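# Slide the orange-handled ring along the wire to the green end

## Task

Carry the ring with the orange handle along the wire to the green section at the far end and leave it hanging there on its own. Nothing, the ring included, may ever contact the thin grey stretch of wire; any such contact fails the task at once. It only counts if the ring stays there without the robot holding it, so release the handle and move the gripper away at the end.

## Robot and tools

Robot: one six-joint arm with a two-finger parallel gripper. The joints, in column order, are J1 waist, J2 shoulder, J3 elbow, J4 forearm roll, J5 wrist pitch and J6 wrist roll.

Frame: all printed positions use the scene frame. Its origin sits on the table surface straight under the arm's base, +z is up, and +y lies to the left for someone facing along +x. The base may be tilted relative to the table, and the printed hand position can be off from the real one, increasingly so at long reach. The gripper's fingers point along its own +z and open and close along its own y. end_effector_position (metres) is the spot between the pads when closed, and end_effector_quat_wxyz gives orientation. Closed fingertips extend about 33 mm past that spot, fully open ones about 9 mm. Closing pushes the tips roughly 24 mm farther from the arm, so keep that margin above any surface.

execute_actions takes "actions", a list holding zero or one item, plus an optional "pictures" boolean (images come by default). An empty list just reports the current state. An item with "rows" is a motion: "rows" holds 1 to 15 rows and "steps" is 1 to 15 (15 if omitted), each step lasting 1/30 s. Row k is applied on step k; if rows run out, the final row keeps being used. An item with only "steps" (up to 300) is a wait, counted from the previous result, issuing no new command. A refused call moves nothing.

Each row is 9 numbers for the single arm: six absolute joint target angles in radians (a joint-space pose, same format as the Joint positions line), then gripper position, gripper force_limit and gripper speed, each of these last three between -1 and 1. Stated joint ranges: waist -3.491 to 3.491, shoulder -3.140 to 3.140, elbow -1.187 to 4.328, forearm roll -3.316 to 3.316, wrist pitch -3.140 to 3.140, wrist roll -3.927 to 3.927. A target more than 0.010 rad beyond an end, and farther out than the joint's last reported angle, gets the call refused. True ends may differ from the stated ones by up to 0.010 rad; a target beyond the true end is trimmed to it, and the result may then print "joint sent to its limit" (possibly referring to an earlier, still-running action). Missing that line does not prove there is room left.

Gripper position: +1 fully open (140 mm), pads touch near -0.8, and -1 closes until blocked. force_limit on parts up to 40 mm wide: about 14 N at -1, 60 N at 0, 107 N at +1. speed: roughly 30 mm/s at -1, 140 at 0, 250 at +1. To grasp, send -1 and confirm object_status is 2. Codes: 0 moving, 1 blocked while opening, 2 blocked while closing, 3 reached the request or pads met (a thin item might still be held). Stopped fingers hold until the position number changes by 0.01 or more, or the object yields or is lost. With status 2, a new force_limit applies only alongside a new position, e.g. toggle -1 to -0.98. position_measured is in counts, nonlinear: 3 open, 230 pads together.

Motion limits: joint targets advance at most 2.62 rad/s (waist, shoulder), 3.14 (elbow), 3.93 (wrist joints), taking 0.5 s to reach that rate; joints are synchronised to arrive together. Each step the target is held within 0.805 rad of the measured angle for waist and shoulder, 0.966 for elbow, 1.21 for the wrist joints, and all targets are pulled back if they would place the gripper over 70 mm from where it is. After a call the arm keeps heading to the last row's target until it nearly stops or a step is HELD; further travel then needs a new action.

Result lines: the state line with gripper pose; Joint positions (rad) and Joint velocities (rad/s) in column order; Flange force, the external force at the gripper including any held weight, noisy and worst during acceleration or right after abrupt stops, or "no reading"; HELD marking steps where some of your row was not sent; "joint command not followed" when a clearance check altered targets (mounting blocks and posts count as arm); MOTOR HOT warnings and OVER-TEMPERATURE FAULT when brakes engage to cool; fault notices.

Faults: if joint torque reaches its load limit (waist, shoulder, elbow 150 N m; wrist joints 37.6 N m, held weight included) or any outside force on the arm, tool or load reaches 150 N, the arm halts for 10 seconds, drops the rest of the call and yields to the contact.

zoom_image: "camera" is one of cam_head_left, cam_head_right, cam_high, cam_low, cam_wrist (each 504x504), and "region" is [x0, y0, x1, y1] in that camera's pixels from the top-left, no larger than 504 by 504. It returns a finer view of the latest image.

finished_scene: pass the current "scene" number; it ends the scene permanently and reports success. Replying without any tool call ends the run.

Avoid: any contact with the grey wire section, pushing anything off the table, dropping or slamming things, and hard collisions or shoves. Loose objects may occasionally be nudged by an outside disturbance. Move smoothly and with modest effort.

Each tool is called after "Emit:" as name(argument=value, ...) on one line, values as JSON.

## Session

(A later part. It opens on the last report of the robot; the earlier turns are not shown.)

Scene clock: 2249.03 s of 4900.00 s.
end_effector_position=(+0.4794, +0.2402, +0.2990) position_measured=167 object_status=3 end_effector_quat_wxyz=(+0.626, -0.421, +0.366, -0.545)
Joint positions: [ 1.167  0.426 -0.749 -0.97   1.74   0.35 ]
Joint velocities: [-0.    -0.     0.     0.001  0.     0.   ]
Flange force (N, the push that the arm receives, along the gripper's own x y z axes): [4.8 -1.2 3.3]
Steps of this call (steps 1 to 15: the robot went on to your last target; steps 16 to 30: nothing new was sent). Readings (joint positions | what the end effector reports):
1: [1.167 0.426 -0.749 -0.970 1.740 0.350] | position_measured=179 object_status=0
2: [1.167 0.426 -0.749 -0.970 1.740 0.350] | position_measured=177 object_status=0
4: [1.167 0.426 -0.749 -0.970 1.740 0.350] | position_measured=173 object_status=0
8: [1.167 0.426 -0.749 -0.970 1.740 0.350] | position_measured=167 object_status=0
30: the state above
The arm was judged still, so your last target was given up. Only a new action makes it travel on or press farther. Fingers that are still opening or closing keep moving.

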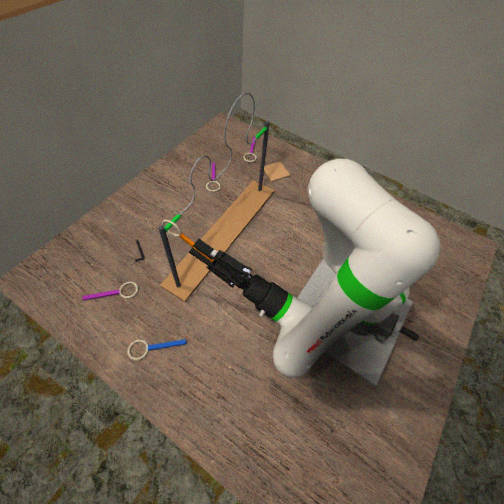

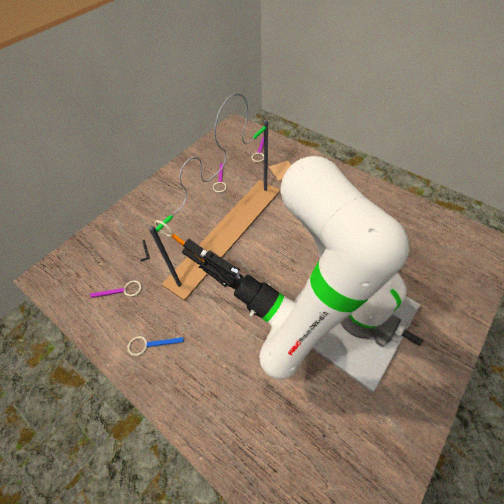

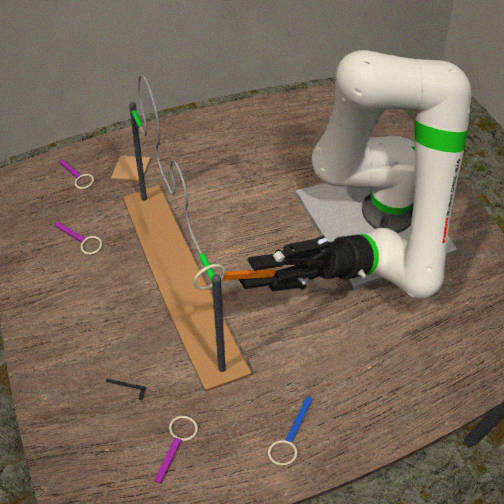

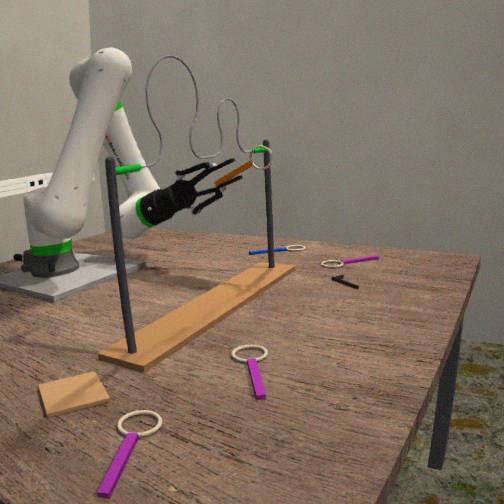

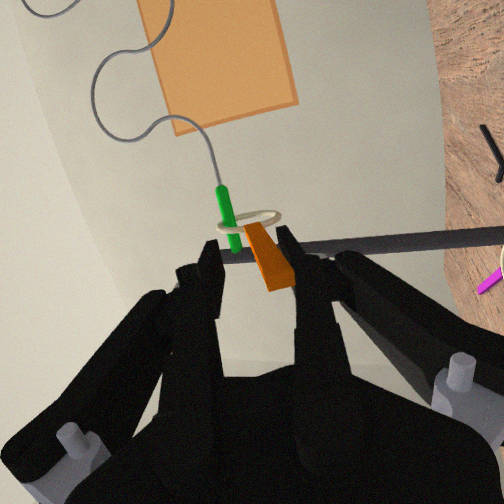

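Ring rests on rod, handle end on lower pad. Continue opening.

Emit:
execute_actions(actions=[{"rows": [[1.1672, 0.4255, -0.7487, -0.97, 1.74, 0.3502, 1, 0, -0.9]], "steps": 15}], pictures=false)

Emit:
execute_actions(actions=[{"steps": 70}])

Emit:
zoom_image(camera="cam_low", region=[190, 110, 310, 230])

Emit:
zoom_image(camera="cam_high", region=[170, 230, 290, 350])

Emit:
zoom_image(camera="cam_head_left", region=[140, 190, 240, 290])

Scene clock: 2254.53 s of 4900.00 s.
end_effector_position=(+0.4794, +0.2402, +0.2990) position_measured=136 object_status=0 end_effector_quat_wxyz=(+0.626, -0.421, +0.366, -0.545)
Joint positions: [ 1.167  0.426 -0.749 -0.97   1.74   0.35 ]
Joint velocities: [ 0.001  0.     0.     0.002  0.    -0.   ]
Flange force (N, the push that the arm receives, along the gripper's own x y z axes): [5.1 0.2 1.4]
Steps of this call (steps 1 to 90: nothing new was sent; then 2.00 s passed at rest; steps 91 to 105: all 15 steps of this action). Readings (joint positions | what the end effector reports):
91: [1.167 0.426 -0.749 -0.970 1.740 0.350] | position_measured=167 object_status=0
92: [1.167 0.426 -0.749 -0.970 1.740 0.350] | position_measured=165 object_status=0
94: [1.167 0.426 -0.749 -0.970 1.740 0.350] | position_measured=161 object_status=0
98: [1.167 0.426 -0.749 -0.970 1.740 0.350] | position_measured=152 object_status=0
105: the state above

Scene clock: 2256.87 s of 4900.00 s.
end_effector_position=(+0.4794, +0.2402, +0.2990) position_measured=3 object_status=3 end_effector_quat_wxyz=(+0.626, -0.421, +0.366, -0.545)
Joint positions: [ 1.167  0.426 -0.749 -0.97   1.74   0.35 ]
Joint velocities: [-0.002  0.    -0.     0.001  0.    -0.   ]
Flange force (N, the push that the arm receives, along the gripper's own x y z axes): [4.8 1.4 1.3]
Steps of this call (steps 1 to 15: the robot went on to your last target; steps 16 to 70: nothing new was sent). Readings (joint positions | what the end effector reports):
1: [1.167 0.426 -0.749 -0.970 1.740 0.350] | position_measured=134 object_status=0
2: [1.167 0.426 -0.749 -0.970 1.740 0.350] | position_measured=132 object_status=0
4: [1.167 0.426 -0.749 -0.970 1.740 0.350] | position_measured=128 object_status=0
8: [1.167 0.426 -0.749 -0.970 1.740 0.350] | position_measured=119 object_status=0
70: the state above
The arm was judged still, so your last target was given up. Only a new action makes it travel on or press farther. Fingers that are still opening or closing keep moving.

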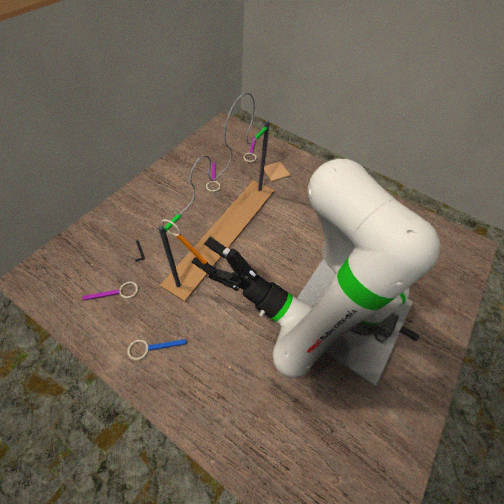

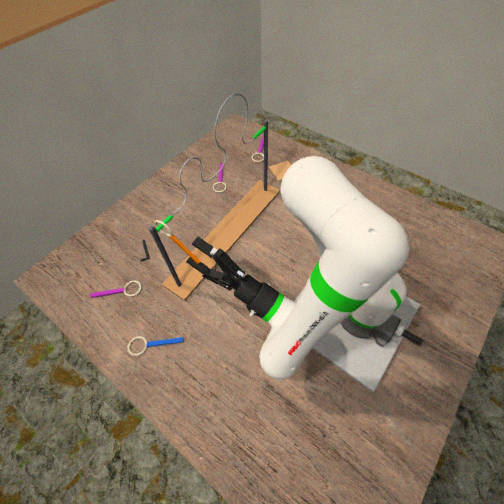

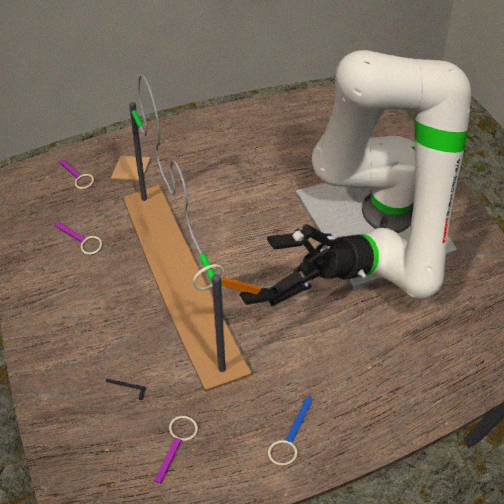

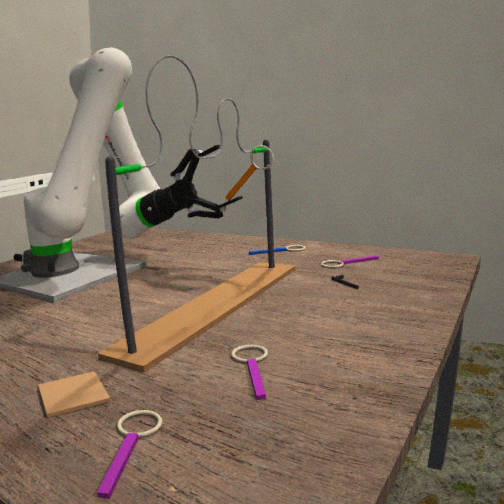

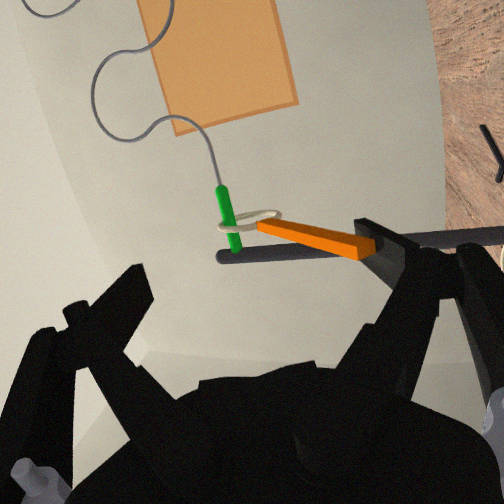

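Region (190, 110, 310, 230) of cam_low's 504x504 image, scaled by 4.200, with more detail than that image has.

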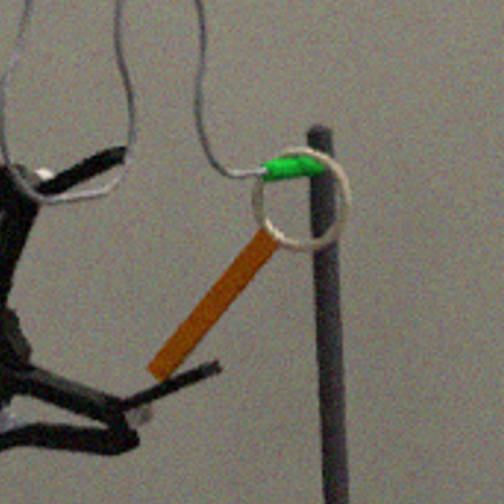

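Region (170, 230, 290, 350) of cam_high's 504x504 image, scaled by 4.200, with more detail than that image has.

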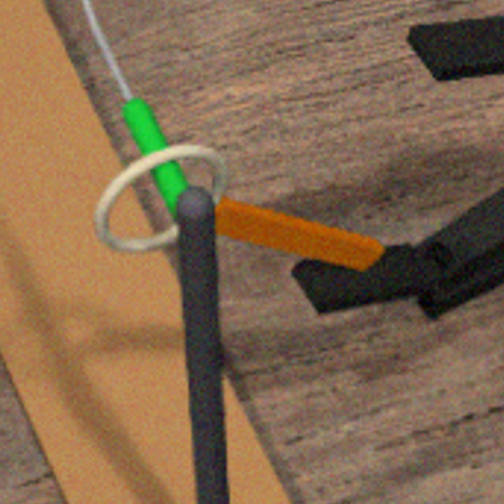

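Region (140, 190, 240, 290) of cam_head_left's 504x504 image, scaled by 5.040, with more detail than that image has.

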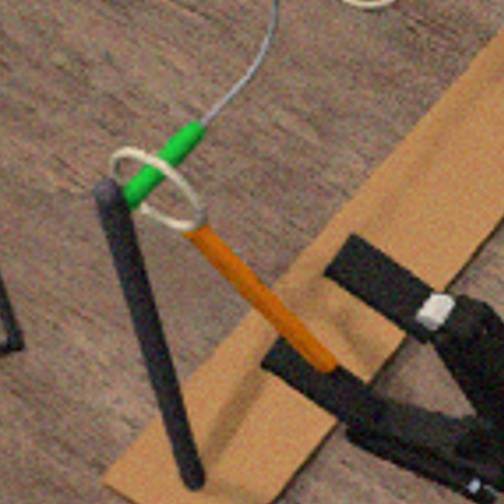

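Emit:
execute_actions(actions=[{"rows": [[1.1632,0.4292,-0.7462,-0.9678,1.7359,0.3482,1,0,-0.9],[1.1591,0.4329,-0.7437,-0.9655,1.7318,0.3461,1,0,-0.9],[1.1551,0.4366,-0.7412,-0.9633,1.7277,0.3441,1,0,-0.9],[1.1511,0.4402,-0.7386,-0.9610,1.7236,0.3420,1,0,-0.9],[1.1470,0.4439,-0.7361,-0.9588,1.7195,0.3400,1,0,-0.9],[1.1430,0.4476,-0.7336,-0.9565,1.7155,0.3380,1,0,-0.9],[1.1390,0.4513,-0.7311,-0.9543,1.7114,0.3359,1,0,-0.9],[1.1349,0.4550,-0.7286,-0.9520,1.7073,0.3339,1,0,-0.9],[1.1309,0.4587,-0.7261,-0.9498,1.7032,0.3318,1,0,-0.9],[1.1269,0.4623,-0.7235,-0.9475,1.6991,0.3298,1,0,-0.9],[1.1228,0.4660,-0.7210,-0.9453,1.6950,0.3277,1,0,-0.9],[1.1188,0.4697,-0.7185,-0.9430,1.6909,0.3257,1,0,-0.9]], "steps": 15}], pictures=false)

Emit:
execute_actions(actions=[{"steps": 15}])

Emit:
zoom_image(camera="cam_low", region=[190, 110, 310, 230])

Emit:
zoom_image(camera="cam_high", region=[170, 230, 290, 350])

Emit:
zoom_image(camera="cam_head_left", region=[140, 190, 240, 290])

Scene clock: 2277.33 s of 4900.00 s.
end_effector_position=(+0.5016, +0.2432, +0.2764) position_measured=3 object_status=3 end_effector_quat_wxyz=(+0.616, -0.435, +0.378, -0.537)
Joint positions: [ 1.119  0.469 -0.719 -0.943  1.691  0.326]
Joint velocities: [-0.009  0.01   0.006  0.006 -0.011 -0.005]
Flange force (N, the push that the arm receives, along the gripper's own x y z axes): [4.8 5.6 2.9]
Steps of this call (steps 1 to 90: nothing new was sent; then 16.97 s passed at rest; steps 91 to 105: all 15 steps of this action). Readings (joint positions | what the end effector reports):
91: [1.167 0.426 -0.749 -0.970 1.740 0.350] | position_measured=3 object_status=3
92: [1.165 0.428 -0.747 -0.969 1.738 0.349] | position_measured=3 object_status=3
94: [1.158 0.434 -0.743 -0.965 1.731 0.345] | position_measured=3 object_status=3
98: [1.142 0.449 -0.733 -0.956 1.715 0.337] | position_measured=3 object_status=3
105: the state above

Scene clock: 2277.83 s of 4900.00 s.
end_effector_position=(+0.5017, +0.2433, +0.2763) position_measured=3 object_status=3 end_effector_quat_wxyz=(+0.616, -0.435, +0.378, -0.537)
Joint positions: [ 1.119  0.47  -0.719 -0.943  1.691  0.326]
Joint velocities: [ 0.002  0.    -0.001  0.     0.     0.   ]
Flange force (N, the push that the arm receives, along the gripper's own x y z axes): [5.3 1.2 0.9]
Steps of this call (steps 1 to 15: the robot went on to your last target). Readings (joint positions | what the end effector reports):
1: [1.119 0.470 -0.719 -0.943 1.691 0.326] | position_measured=3 object_status=3
2: [1.119 0.470 -0.719 -0.943 1.691 0.326] | position_measured=3 object_status=3
4: [1.119 0.470 -0.719 -0.943 1.691 0.326] | position_measured=3 object_status=3
8: [1.119 0.470 -0.719 -0.943 1.691 0.326] | position_measured=3 object_status=3
15: the state above
The arm was judged still, so your last target was given up. Only a new action makes it travel on or press farther. Fingers that are still opening or closing keep moving.

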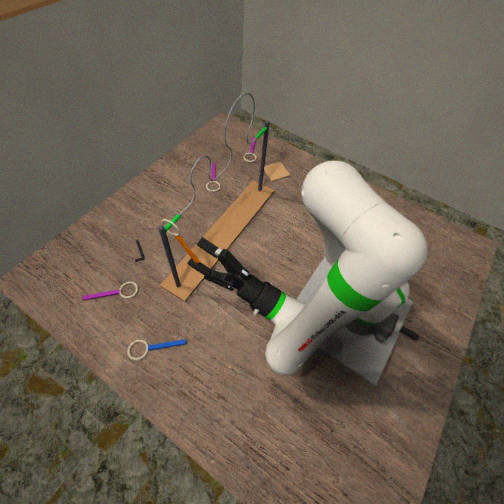

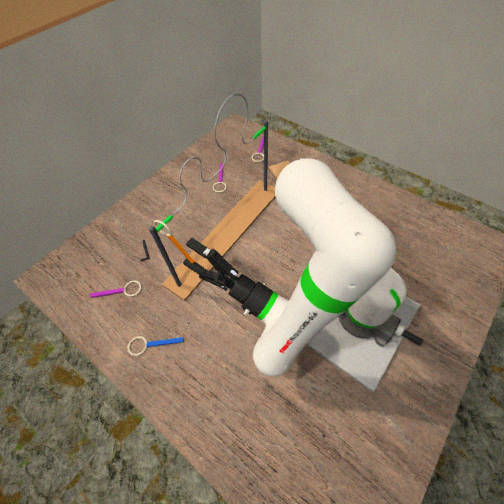

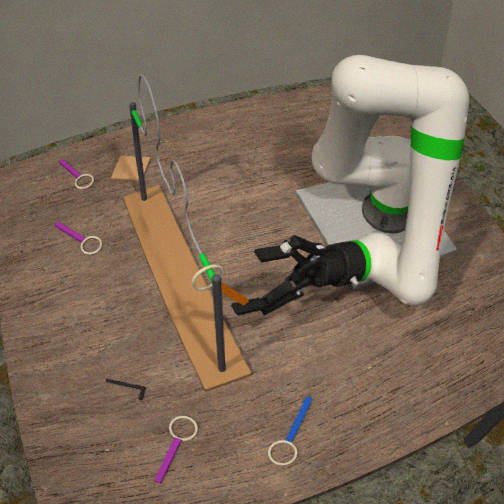

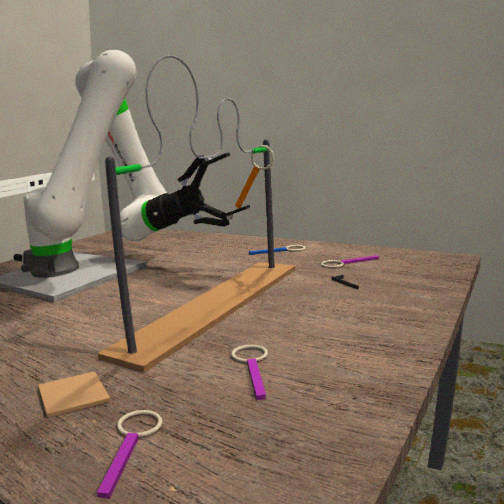

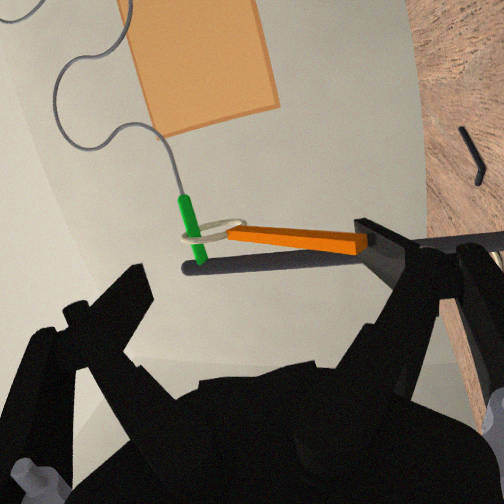

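Region (190, 110, 310, 230) of cam_low's 504x504 image, scaled by 4.200, with more detail than that image has.

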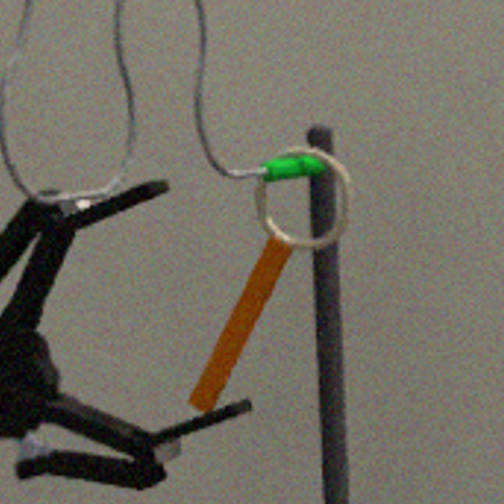

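Region (170, 230, 290, 350) of cam_high's 504x504 image, scaled by 4.200, with more detail than that image has.

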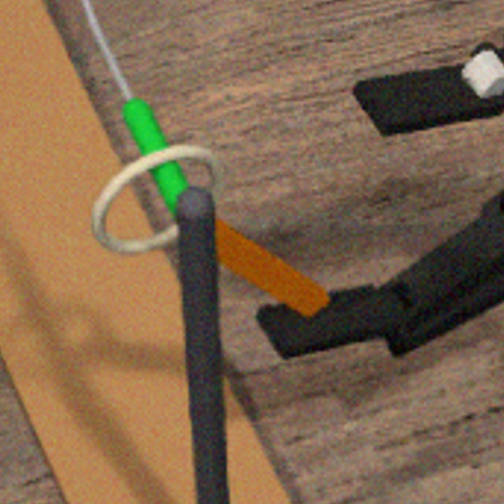

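Region (140, 190, 240, 290) of cam_head_left's 504x504 image, scaled by 5.040, with more detail than that image has.

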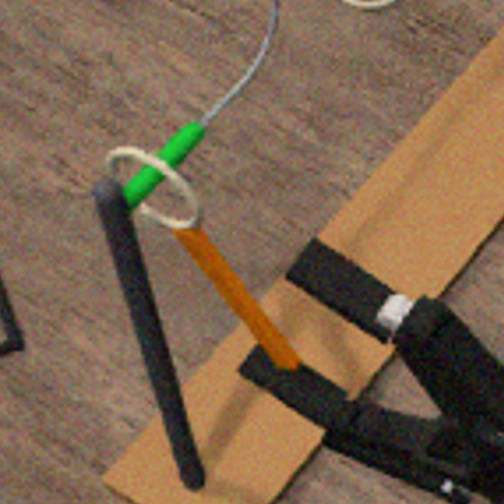

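Emit:
execute_actions(actions=[{"rows": [[1.1146,0.4707,-0.7159,-0.9402,1.6858,0.3259,1,0,-0.9],[1.1104,0.4716,-0.7134,-0.9374,1.6807,0.3261,1,0,-0.9],[1.1062,0.4726,-0.7108,-0.9346,1.6756,0.3263,1,0,-0.9],[1.1019,0.4736,-0.7083,-0.9318,1.6705,0.3265,1,0,-0.9],[1.0977,0.4745,-0.7057,-0.9290,1.6654,0.3267,1,0,-0.9],[1.0935,0.4755,-0.7032,-0.9263,1.6604,0.3269,1,0,-0.9],[1.0893,0.4765,-0.7006,-0.9235,1.6553,0.3271,1,0,-0.9],[1.0851,0.4774,-0.6980,-0.9207,1.6502,0.3273,1,0,-0.9],[1.0809,0.4784,-0.6955,-0.9179,1.6451,0.3275,1,0,-0.9],[1.0766,0.4794,-0.6929,-0.9151,1.6400,0.3277,1,0,-0.9],[1.0724,0.4803,-0.6904,-0.9123,1.6349,0.3279,1,0,-0.9],[1.0682,0.4813,-0.6878,-0.9095,1.6298,0.3281,1,0,-0.9]], "steps": 15}], pictures=false)

Emit:
execute_actions(actions=[{"steps": 15}])

Emit:
zoom_image(camera="cam_low", region=[190, 110, 310, 230])

Emit:
zoom_image(camera="cam_high", region=[170, 230, 290, 350])

Emit:
zoom_image(camera="cam_head_left", region=[140, 190, 240, 290])

Scene clock: 2379.33 s of 4900.00 s.
end_effector_position=(+0.5254, +0.2461, +0.2643) position_measured=3 object_status=3 end_effector_quat_wxyz=(+0.608, -0.446, +0.388, -0.530)
Joint positions: [ 1.069  0.481 -0.688 -0.91   1.63   0.328]
Joint velocities: [-0.01   0.003  0.005  0.007 -0.013  0.001]
Flange force (N, the push that the arm receives, along the gripper's own x y z axes): [4.2 3.6 5.2]
Steps of this call (steps 1 to 90: nothing new was sent; then 98.00 s passed at rest; steps 91 to 105: all 15 steps of this action). Readings (joint positions | what the end effector reports):
91: [1.118 0.470 -0.718 -0.943 1.690 0.326] | position_measured=3 object_status=3
92: [1.116 0.470 -0.717 -0.941 1.688 0.326] | position_measured=3 object_status=3
94: [1.109 0.472 -0.713 -0.937 1.679 0.326] | position_measured=3 object_status=3
98: [1.093 0.476 -0.703 -0.926 1.659 0.327] | position_measured=3 object_status=3
105: the state above

Scene clock: 2379.83 s of 4900.00 s.
end_effector_position=(+0.5255, +0.2462, +0.2642) position_measured=3 object_status=3 end_effector_quat_wxyz=(+0.608, -0.446, +0.388, -0.530)
Joint positions: [ 1.068  0.481 -0.688 -0.909  1.63   0.328]
Joint velocities: [-0.001 -0.001  0.     0.002 -0.    -0.   ]
Flange force (N, the push that the arm receives, along the gripper's own x y z axes): [5.9 0.6 2.0]
Steps of this call (steps 1 to 15: the robot went on to your last target). Readings (joint positions | what the end effector reports):
1: [1.068 0.481 -0.688 -0.910 1.630 0.328] | position_measured=3 object_status=3
2: [1.068 0.481 -0.688 -0.910 1.630 0.328] | position_measured=3 object_status=3
4: [1.068 0.481 -0.688 -0.910 1.630 0.328] | position_measured=3 object_status=3
8: [1.068 0.481 -0.688 -0.910 1.630 0.328] | position_measured=3 object_status=3
15: the state above
The arm was judged still, so your last target was given up. Only a new action makes it travel on or press farther. Fingers that are still opening or closing keep moving.

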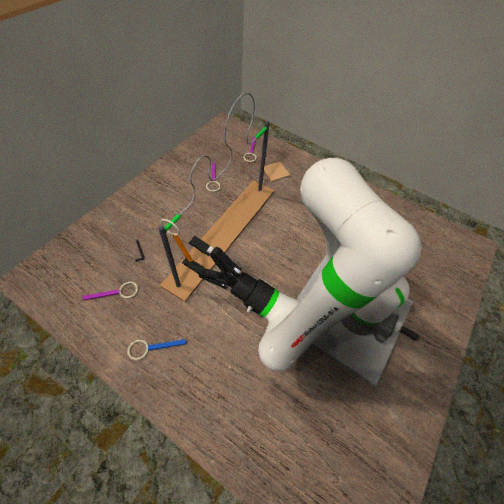

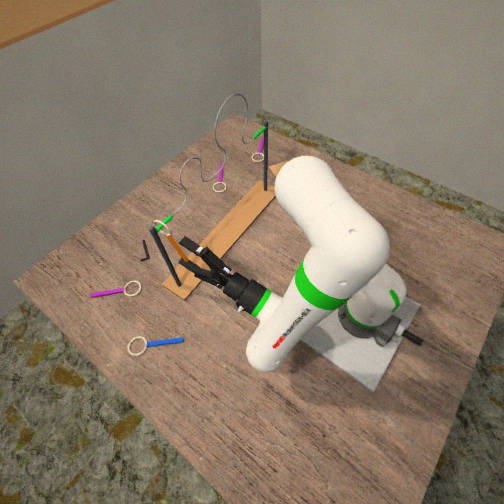

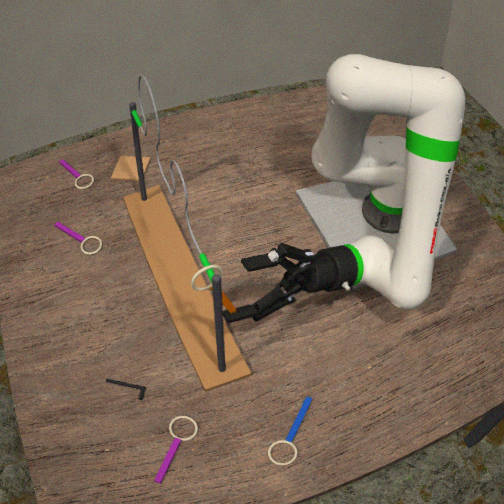

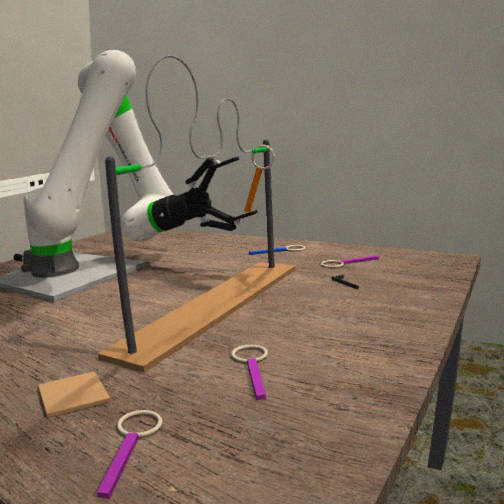

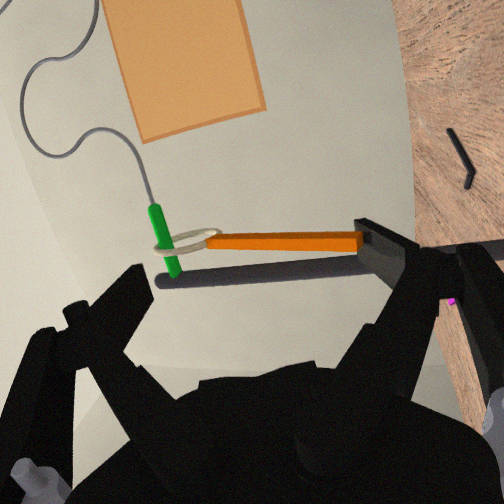

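Region (190, 110, 310, 230) of cam_low's 504x504 image, scaled by 4.200, with more detail than that image has.

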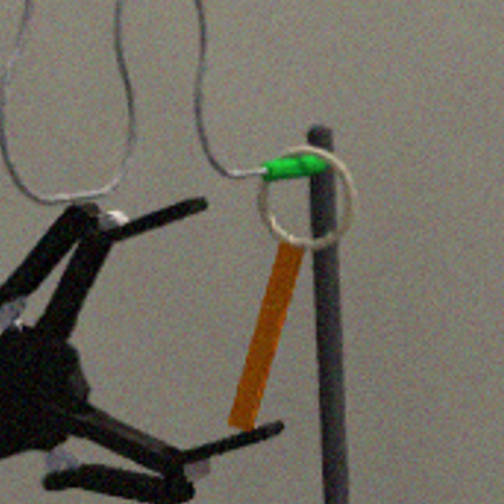

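Region (170, 230, 290, 350) of cam_high's 504x504 image, scaled by 4.200, with more detail than that image has.

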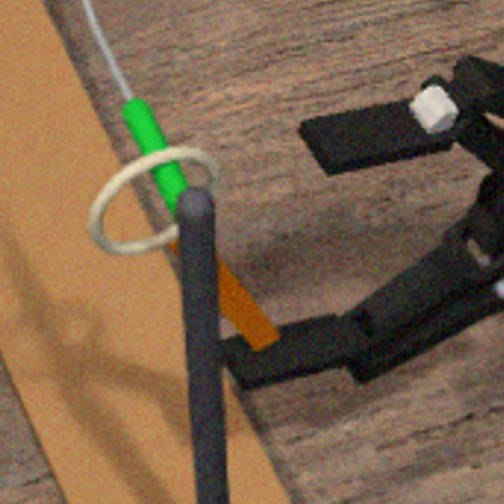

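Region (140, 190, 240, 290) of cam_head_left's 504x504 image, scaled by 5.040, with more detail than that image has.

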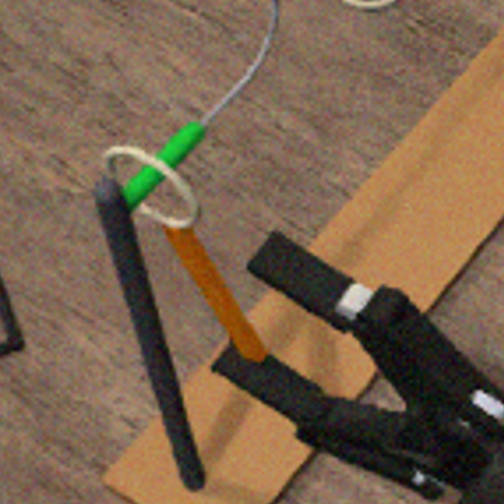

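Emit:
execute_actions(actions=[{"rows": [[1.0644,0.4826,-0.6853,-0.9067,1.6256,0.3281,1,0,-0.9],[1.0607,0.4839,-0.6827,-0.9039,1.6213,0.3282,1,0,-0.9],[1.0569,0.4851,-0.6802,-0.9011,1.6171,0.3282,1,0,-0.9],[1.0531,0.4864,-0.6776,-0.8982,1.6128,0.3283,1,0,-0.9],[1.0494,0.4877,-0.6751,-0.8954,1.6086,0.3283,1,0,-0.9],[1.0456,0.4890,-0.6725,-0.8926,1.6043,0.3284,1,0,-0.9],[1.0418,0.4902,-0.6700,-0.8898,1.6001,0.3284,1,0,-0.9],[1.0381,0.4915,-0.6674,-0.8870,1.5958,0.3284,1,0,-0.9],[1.0343,0.4928,-0.6649,-0.8842,1.5916,0.3285,1,0,-0.9],[1.0305,0.4941,-0.6623,-0.8813,1.5873,0.3285,1,0,-0.9],[1.0268,0.4953,-0.6598,-0.8785,1.5831,0.3286,1,0,-0.9],[1.0230,0.4966,-0.6572,-0.8757,1.5788,0.3286,1,0,-0.9]], "steps": 15}], pictures=false)

Emit:
execute_actions(actions=[{"steps": 15}])

Emit:
zoom_image(camera="cam_low", region=[190, 110, 310, 230])

Emit:
zoom_image(camera="cam_high", region=[170, 230, 290, 350])

Emit:
zoom_image(camera="cam_head_left", region=[140, 190, 240, 290])

Scene clock: 2405.97 s of 4900.00 s.
end_effector_position=(+0.5472, +0.2495, +0.2540) position_measured=3 object_status=3 end_effector_quat_wxyz=(+0.602, -0.455, +0.395, -0.525)
Joint positions: [ 1.023  0.497 -0.657 -0.876  1.579  0.329]
Joint velocities: [-0.007  0.004  0.005  0.006 -0.011  0.   ]
Flange force (N, the push that the arm receives, along the gripper's own x y z axes): [8.6 7.7 4.2]
Steps of this call (steps 1 to 90: nothing new was sent; then 22.63 s passed at rest; steps 91 to 105: all 15 steps of this action). Readings (joint positions | what the end effector reports):
91: [1.068 0.481 -0.688 -0.909 1.629 0.328] | position_measured=3 object_status=3
92: [1.066 0.482 -0.686 -0.908 1.627 0.328] | position_measured=3 object_status=3
94: [1.059 0.484 -0.682 -0.903 1.620 0.328] | position_measured=3 object_status=3
98: [1.045 0.489 -0.672 -0.892 1.603 0.328] | position_measured=3 object_status=3
105: the state above

Scene clock: 2406.47 s of 4900.00 s.
end_effector_position=(+0.5473, +0.2495, +0.2540) position_measured=3 object_status=3 end_effector_quat_wxyz=(+0.602, -0.455, +0.395, -0.524)
Joint positions: [ 1.023  0.497 -0.657 -0.876  1.579  0.329]
Joint velocities: [ 0.003 -0.    -0.    -0.     0.    -0.   ]
Flange force (N, the push that the arm receives, along the gripper's own x y z axes): [5.0 0.3 1.3]
Steps of this call (steps 1 to 15: the robot went on to your last target). Readings (joint positions | what the end effector reports):
1: [1.023 0.497 -0.657 -0.876 1.579 0.329] | position_measured=3 object_status=3
2: [1.023 0.497 -0.657 -0.876 1.579 0.329] | position_measured=3 object_status=3
4: [1.023 0.497 -0.657 -0.876 1.579 0.329] | position_measured=3 object_status=3
8: [1.023 0.497 -0.657 -0.876 1.579 0.329] | position_measured=3 object_status=3
15: the state above
The arm was judged still, so your last target was given up. Only a new action makes it travel on or press farther. Fingers that are still opening or closing keep moving.

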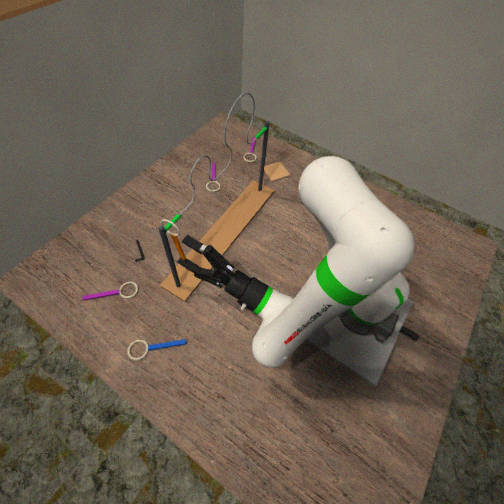

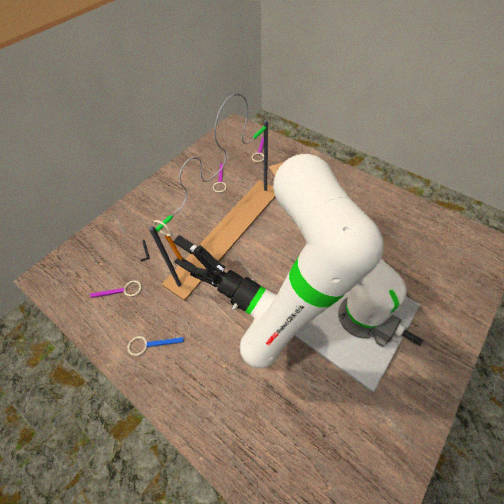

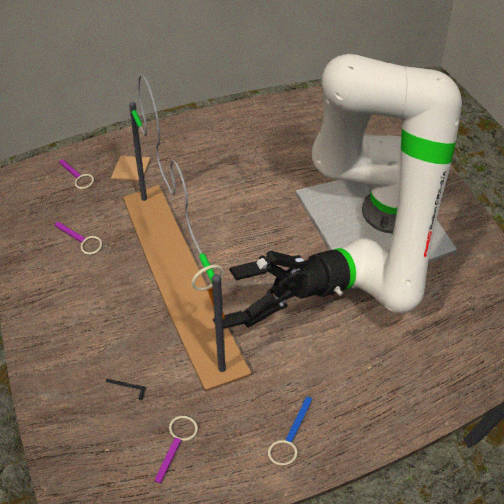

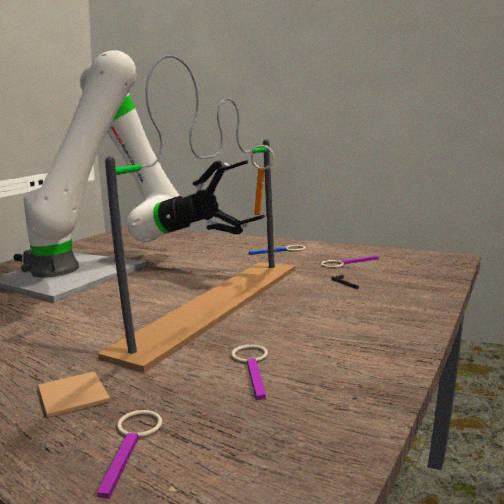

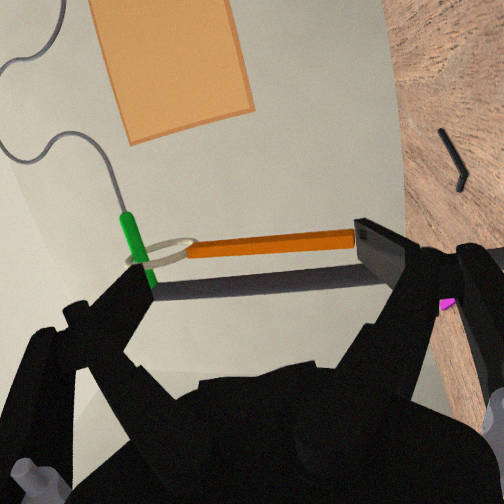

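Region (190, 110, 310, 230) of cam_low's 504x504 image, scaled by 4.200, with more detail than that image has.

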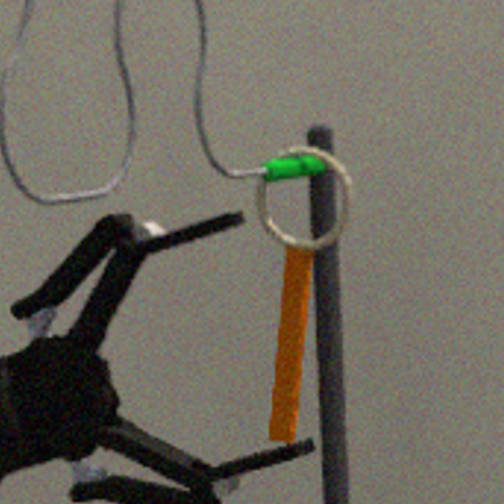

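Region (170, 230, 290, 350) of cam_high's 504x504 image, scaled by 4.200, with more detail than that image has.

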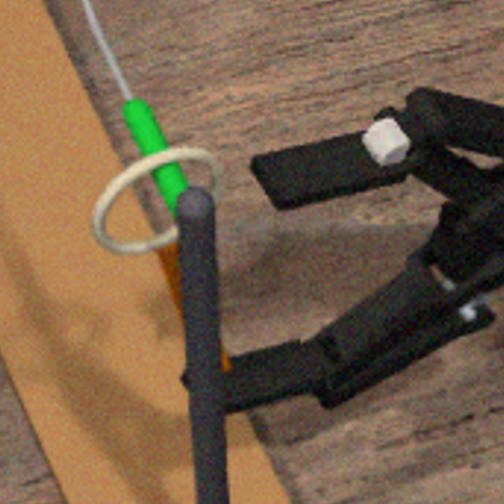

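Region (140, 190, 240, 290) of cam_head_left's 504x504 image, scaled by 5.040, with more detail than that image has.

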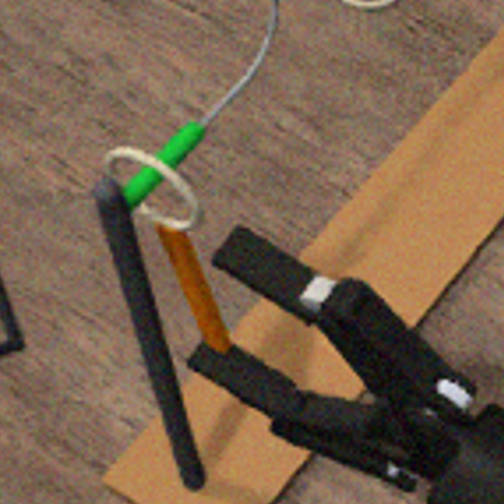

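Emit:
execute_actions(actions=[{"rows": [[1.0230,0.4981,-0.6571,-0.8757,1.5788,0.3275,1,0,-0.9],[1.0230,0.4996,-0.6569,-0.8757,1.5788,0.3265,1,0,-0.9],[1.0230,0.5011,-0.6568,-0.8757,1.5788,0.3254,1,0,-0.9],[1.0230,0.5026,-0.6567,-0.8757,1.5788,0.3244,1,0,-0.9],[1.0230,0.5041,-0.6566,-0.8757,1.5788,0.3233,1,0,-0.9],[1.0230,0.5056,-0.6564,-0.8757,1.5788,0.3222,1,0,-0.9],[1.0230,0.5071,-0.6563,-0.8757,1.5788,0.3212,1,0,-0.9],[1.0230,0.5086,-0.6562,-0.8757,1.5788,0.3201,1,0,-0.9],[1.0230,0.5101,-0.6561,-0.8757,1.5788,0.3191,1,0,-0.9],[1.0230,0.5116,-0.6559,-0.8757,1.5788,0.3180,1,0,-0.9],[1.0230,0.5131,-0.6558,-0.8757,1.5788,0.3169,1,0,-0.9],[1.0230,0.5146,-0.6557,-0.8757,1.5788,0.3159,1,0,-0.9],[1.0230,0.5161,-0.6556,-0.8757,1.5788,0.3148,1,0,-0.9],[1.0230,0.5176,-0.6554,-0.8757,1.5788,0.3138,1,0,-0.9],[1.0230,0.5191,-0.6553,-0.8757,1.5788,0.3127,1,0,-0.9]], "steps": 15}], pictures=false)

Emit:
execute_actions(actions=[{"steps": 15}])

Emit:
zoom_image(camera="cam_low", region=[190, 110, 310, 230])

Emit:
zoom_image(camera="cam_head_left", region=[140, 190, 240, 290])

Scene clock: 2424.40 s of 4900.00 s.
end_effector_position=(+0.5479, +0.2503, +0.2446) position_measured=3 object_status=3 end_effector_quat_wxyz=(+0.600, -0.459, +0.397, -0.521)
Joint positions: [ 1.023  0.517 -0.655 -0.876  1.579  0.314]
Joint velocities: [-0.001  0.044  0.005 -0.002 -0.    -0.031]
Flange force (N, the push that the arm receives, along the gripper's own x y z axes): [3.2 4.6 1.1]
Steps of this call (steps 1 to 90: nothing new was sent; then 14.43 s passed at rest; steps 91 to 105: all 15 steps of this action). Readings (joint positions | what the end effector reports):
91: [1.023 0.497 -0.657 -0.876 1.579 0.329] | position_measured=3 object_status=3
92: [1.023 0.498 -0.657 -0.876 1.579 0.328] | position_measured=3 object_status=3
94: [1.023 0.500 -0.657 -0.876 1.579 0.326] | position_measured=3 object_status=3
98: [1.023 0.506 -0.656 -0.876 1.579 0.322] | position_measured=3 object_status=3
105: the state above

Scene clock: 2424.90 s of 4900.00 s.
end_effector_position=(+0.5479, +0.2504, +0.2436) position_measured=3 object_status=3 end_effector_quat_wxyz=(+0.600, -0.460, +0.397, -0.521)
Joint positions: [ 1.023  0.519 -0.655 -0.876  1.579  0.313]
Joint velocities: [-0.001 -0.    -0.001  0.    -0.    -0.   ]
Flange force (N, the push that the arm receives, along the gripper's own x y z axes): [4.5 2.2 0.9]
Steps of this call (steps 1 to 15: the robot went on to your last target). Readings (joint positions | what the end effector reports):
1: [1.023 0.518 -0.655 -0.876 1.579 0.313] | position_measured=3 object_status=3
2: [1.023 0.519 -0.655 -0.876 1.579 0.313] | position_measured=3 object_status=3
4: [1.023 0.519 -0.655 -0.876 1.579 0.313] | position_measured=3 object_status=3
8: [1.023 0.519 -0.655 -0.876 1.579 0.313] | position_measured=3 object_status=3
15: the state above
The arm was judged still, so your last target was given up. Only a new action makes it travel on or press farther. Fingers that are still opening or closing keep moving.

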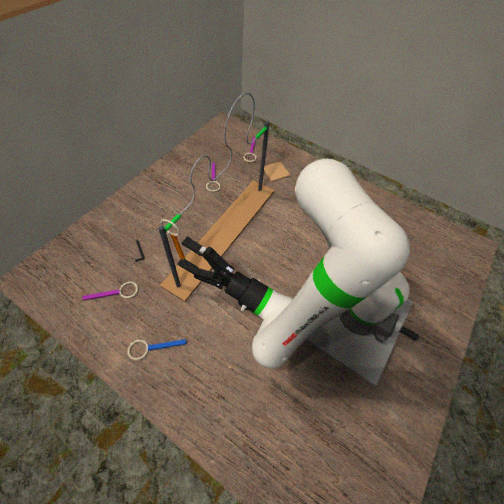

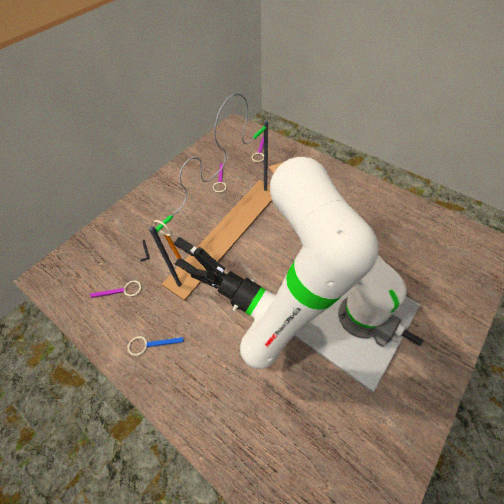

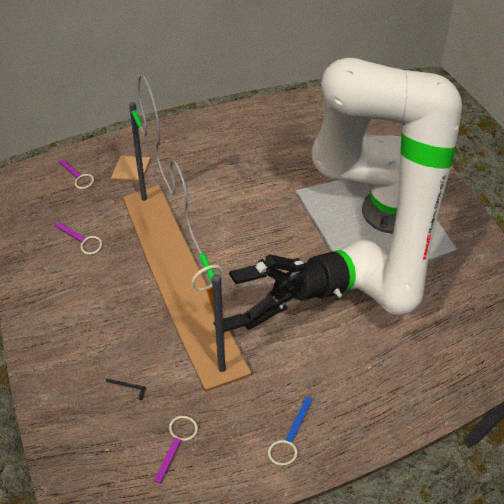

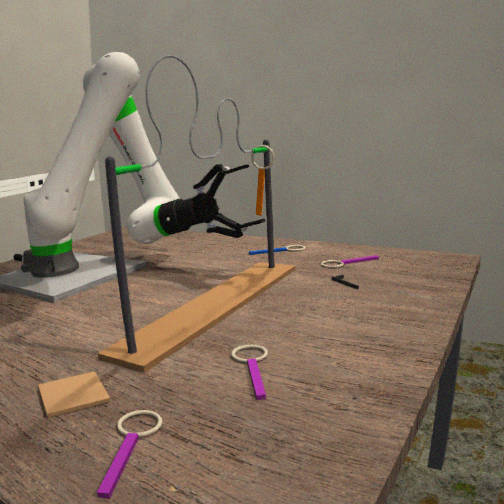

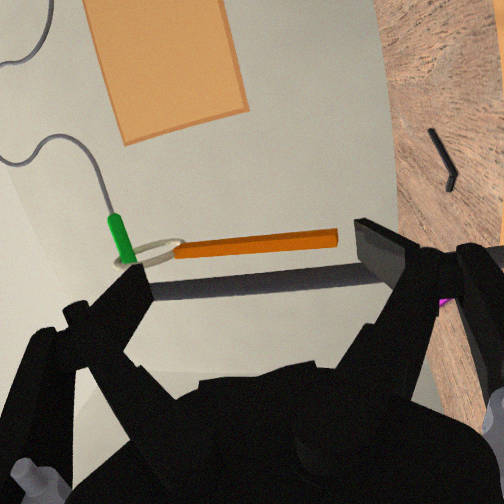

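Region (190, 110, 310, 230) of cam_low's 504x504 image, scaled by 4.200, with more detail than that image has.

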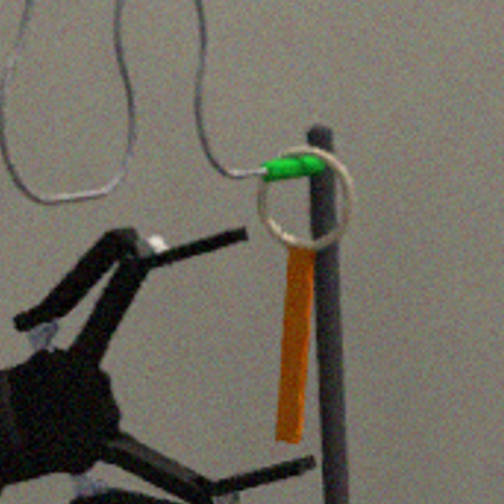

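Region (140, 190, 240, 290) of cam_head_left's 504x504 image, scaled by 5.040, with more detail than that image has.

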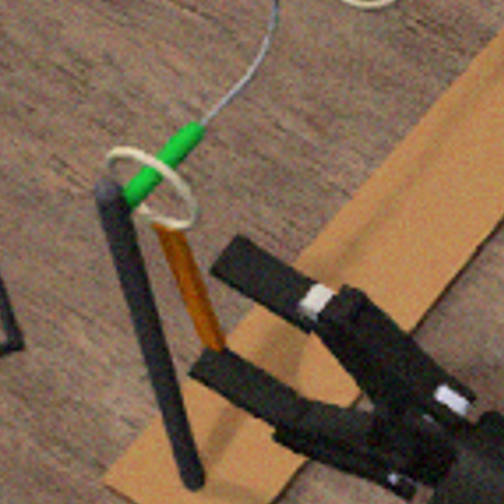

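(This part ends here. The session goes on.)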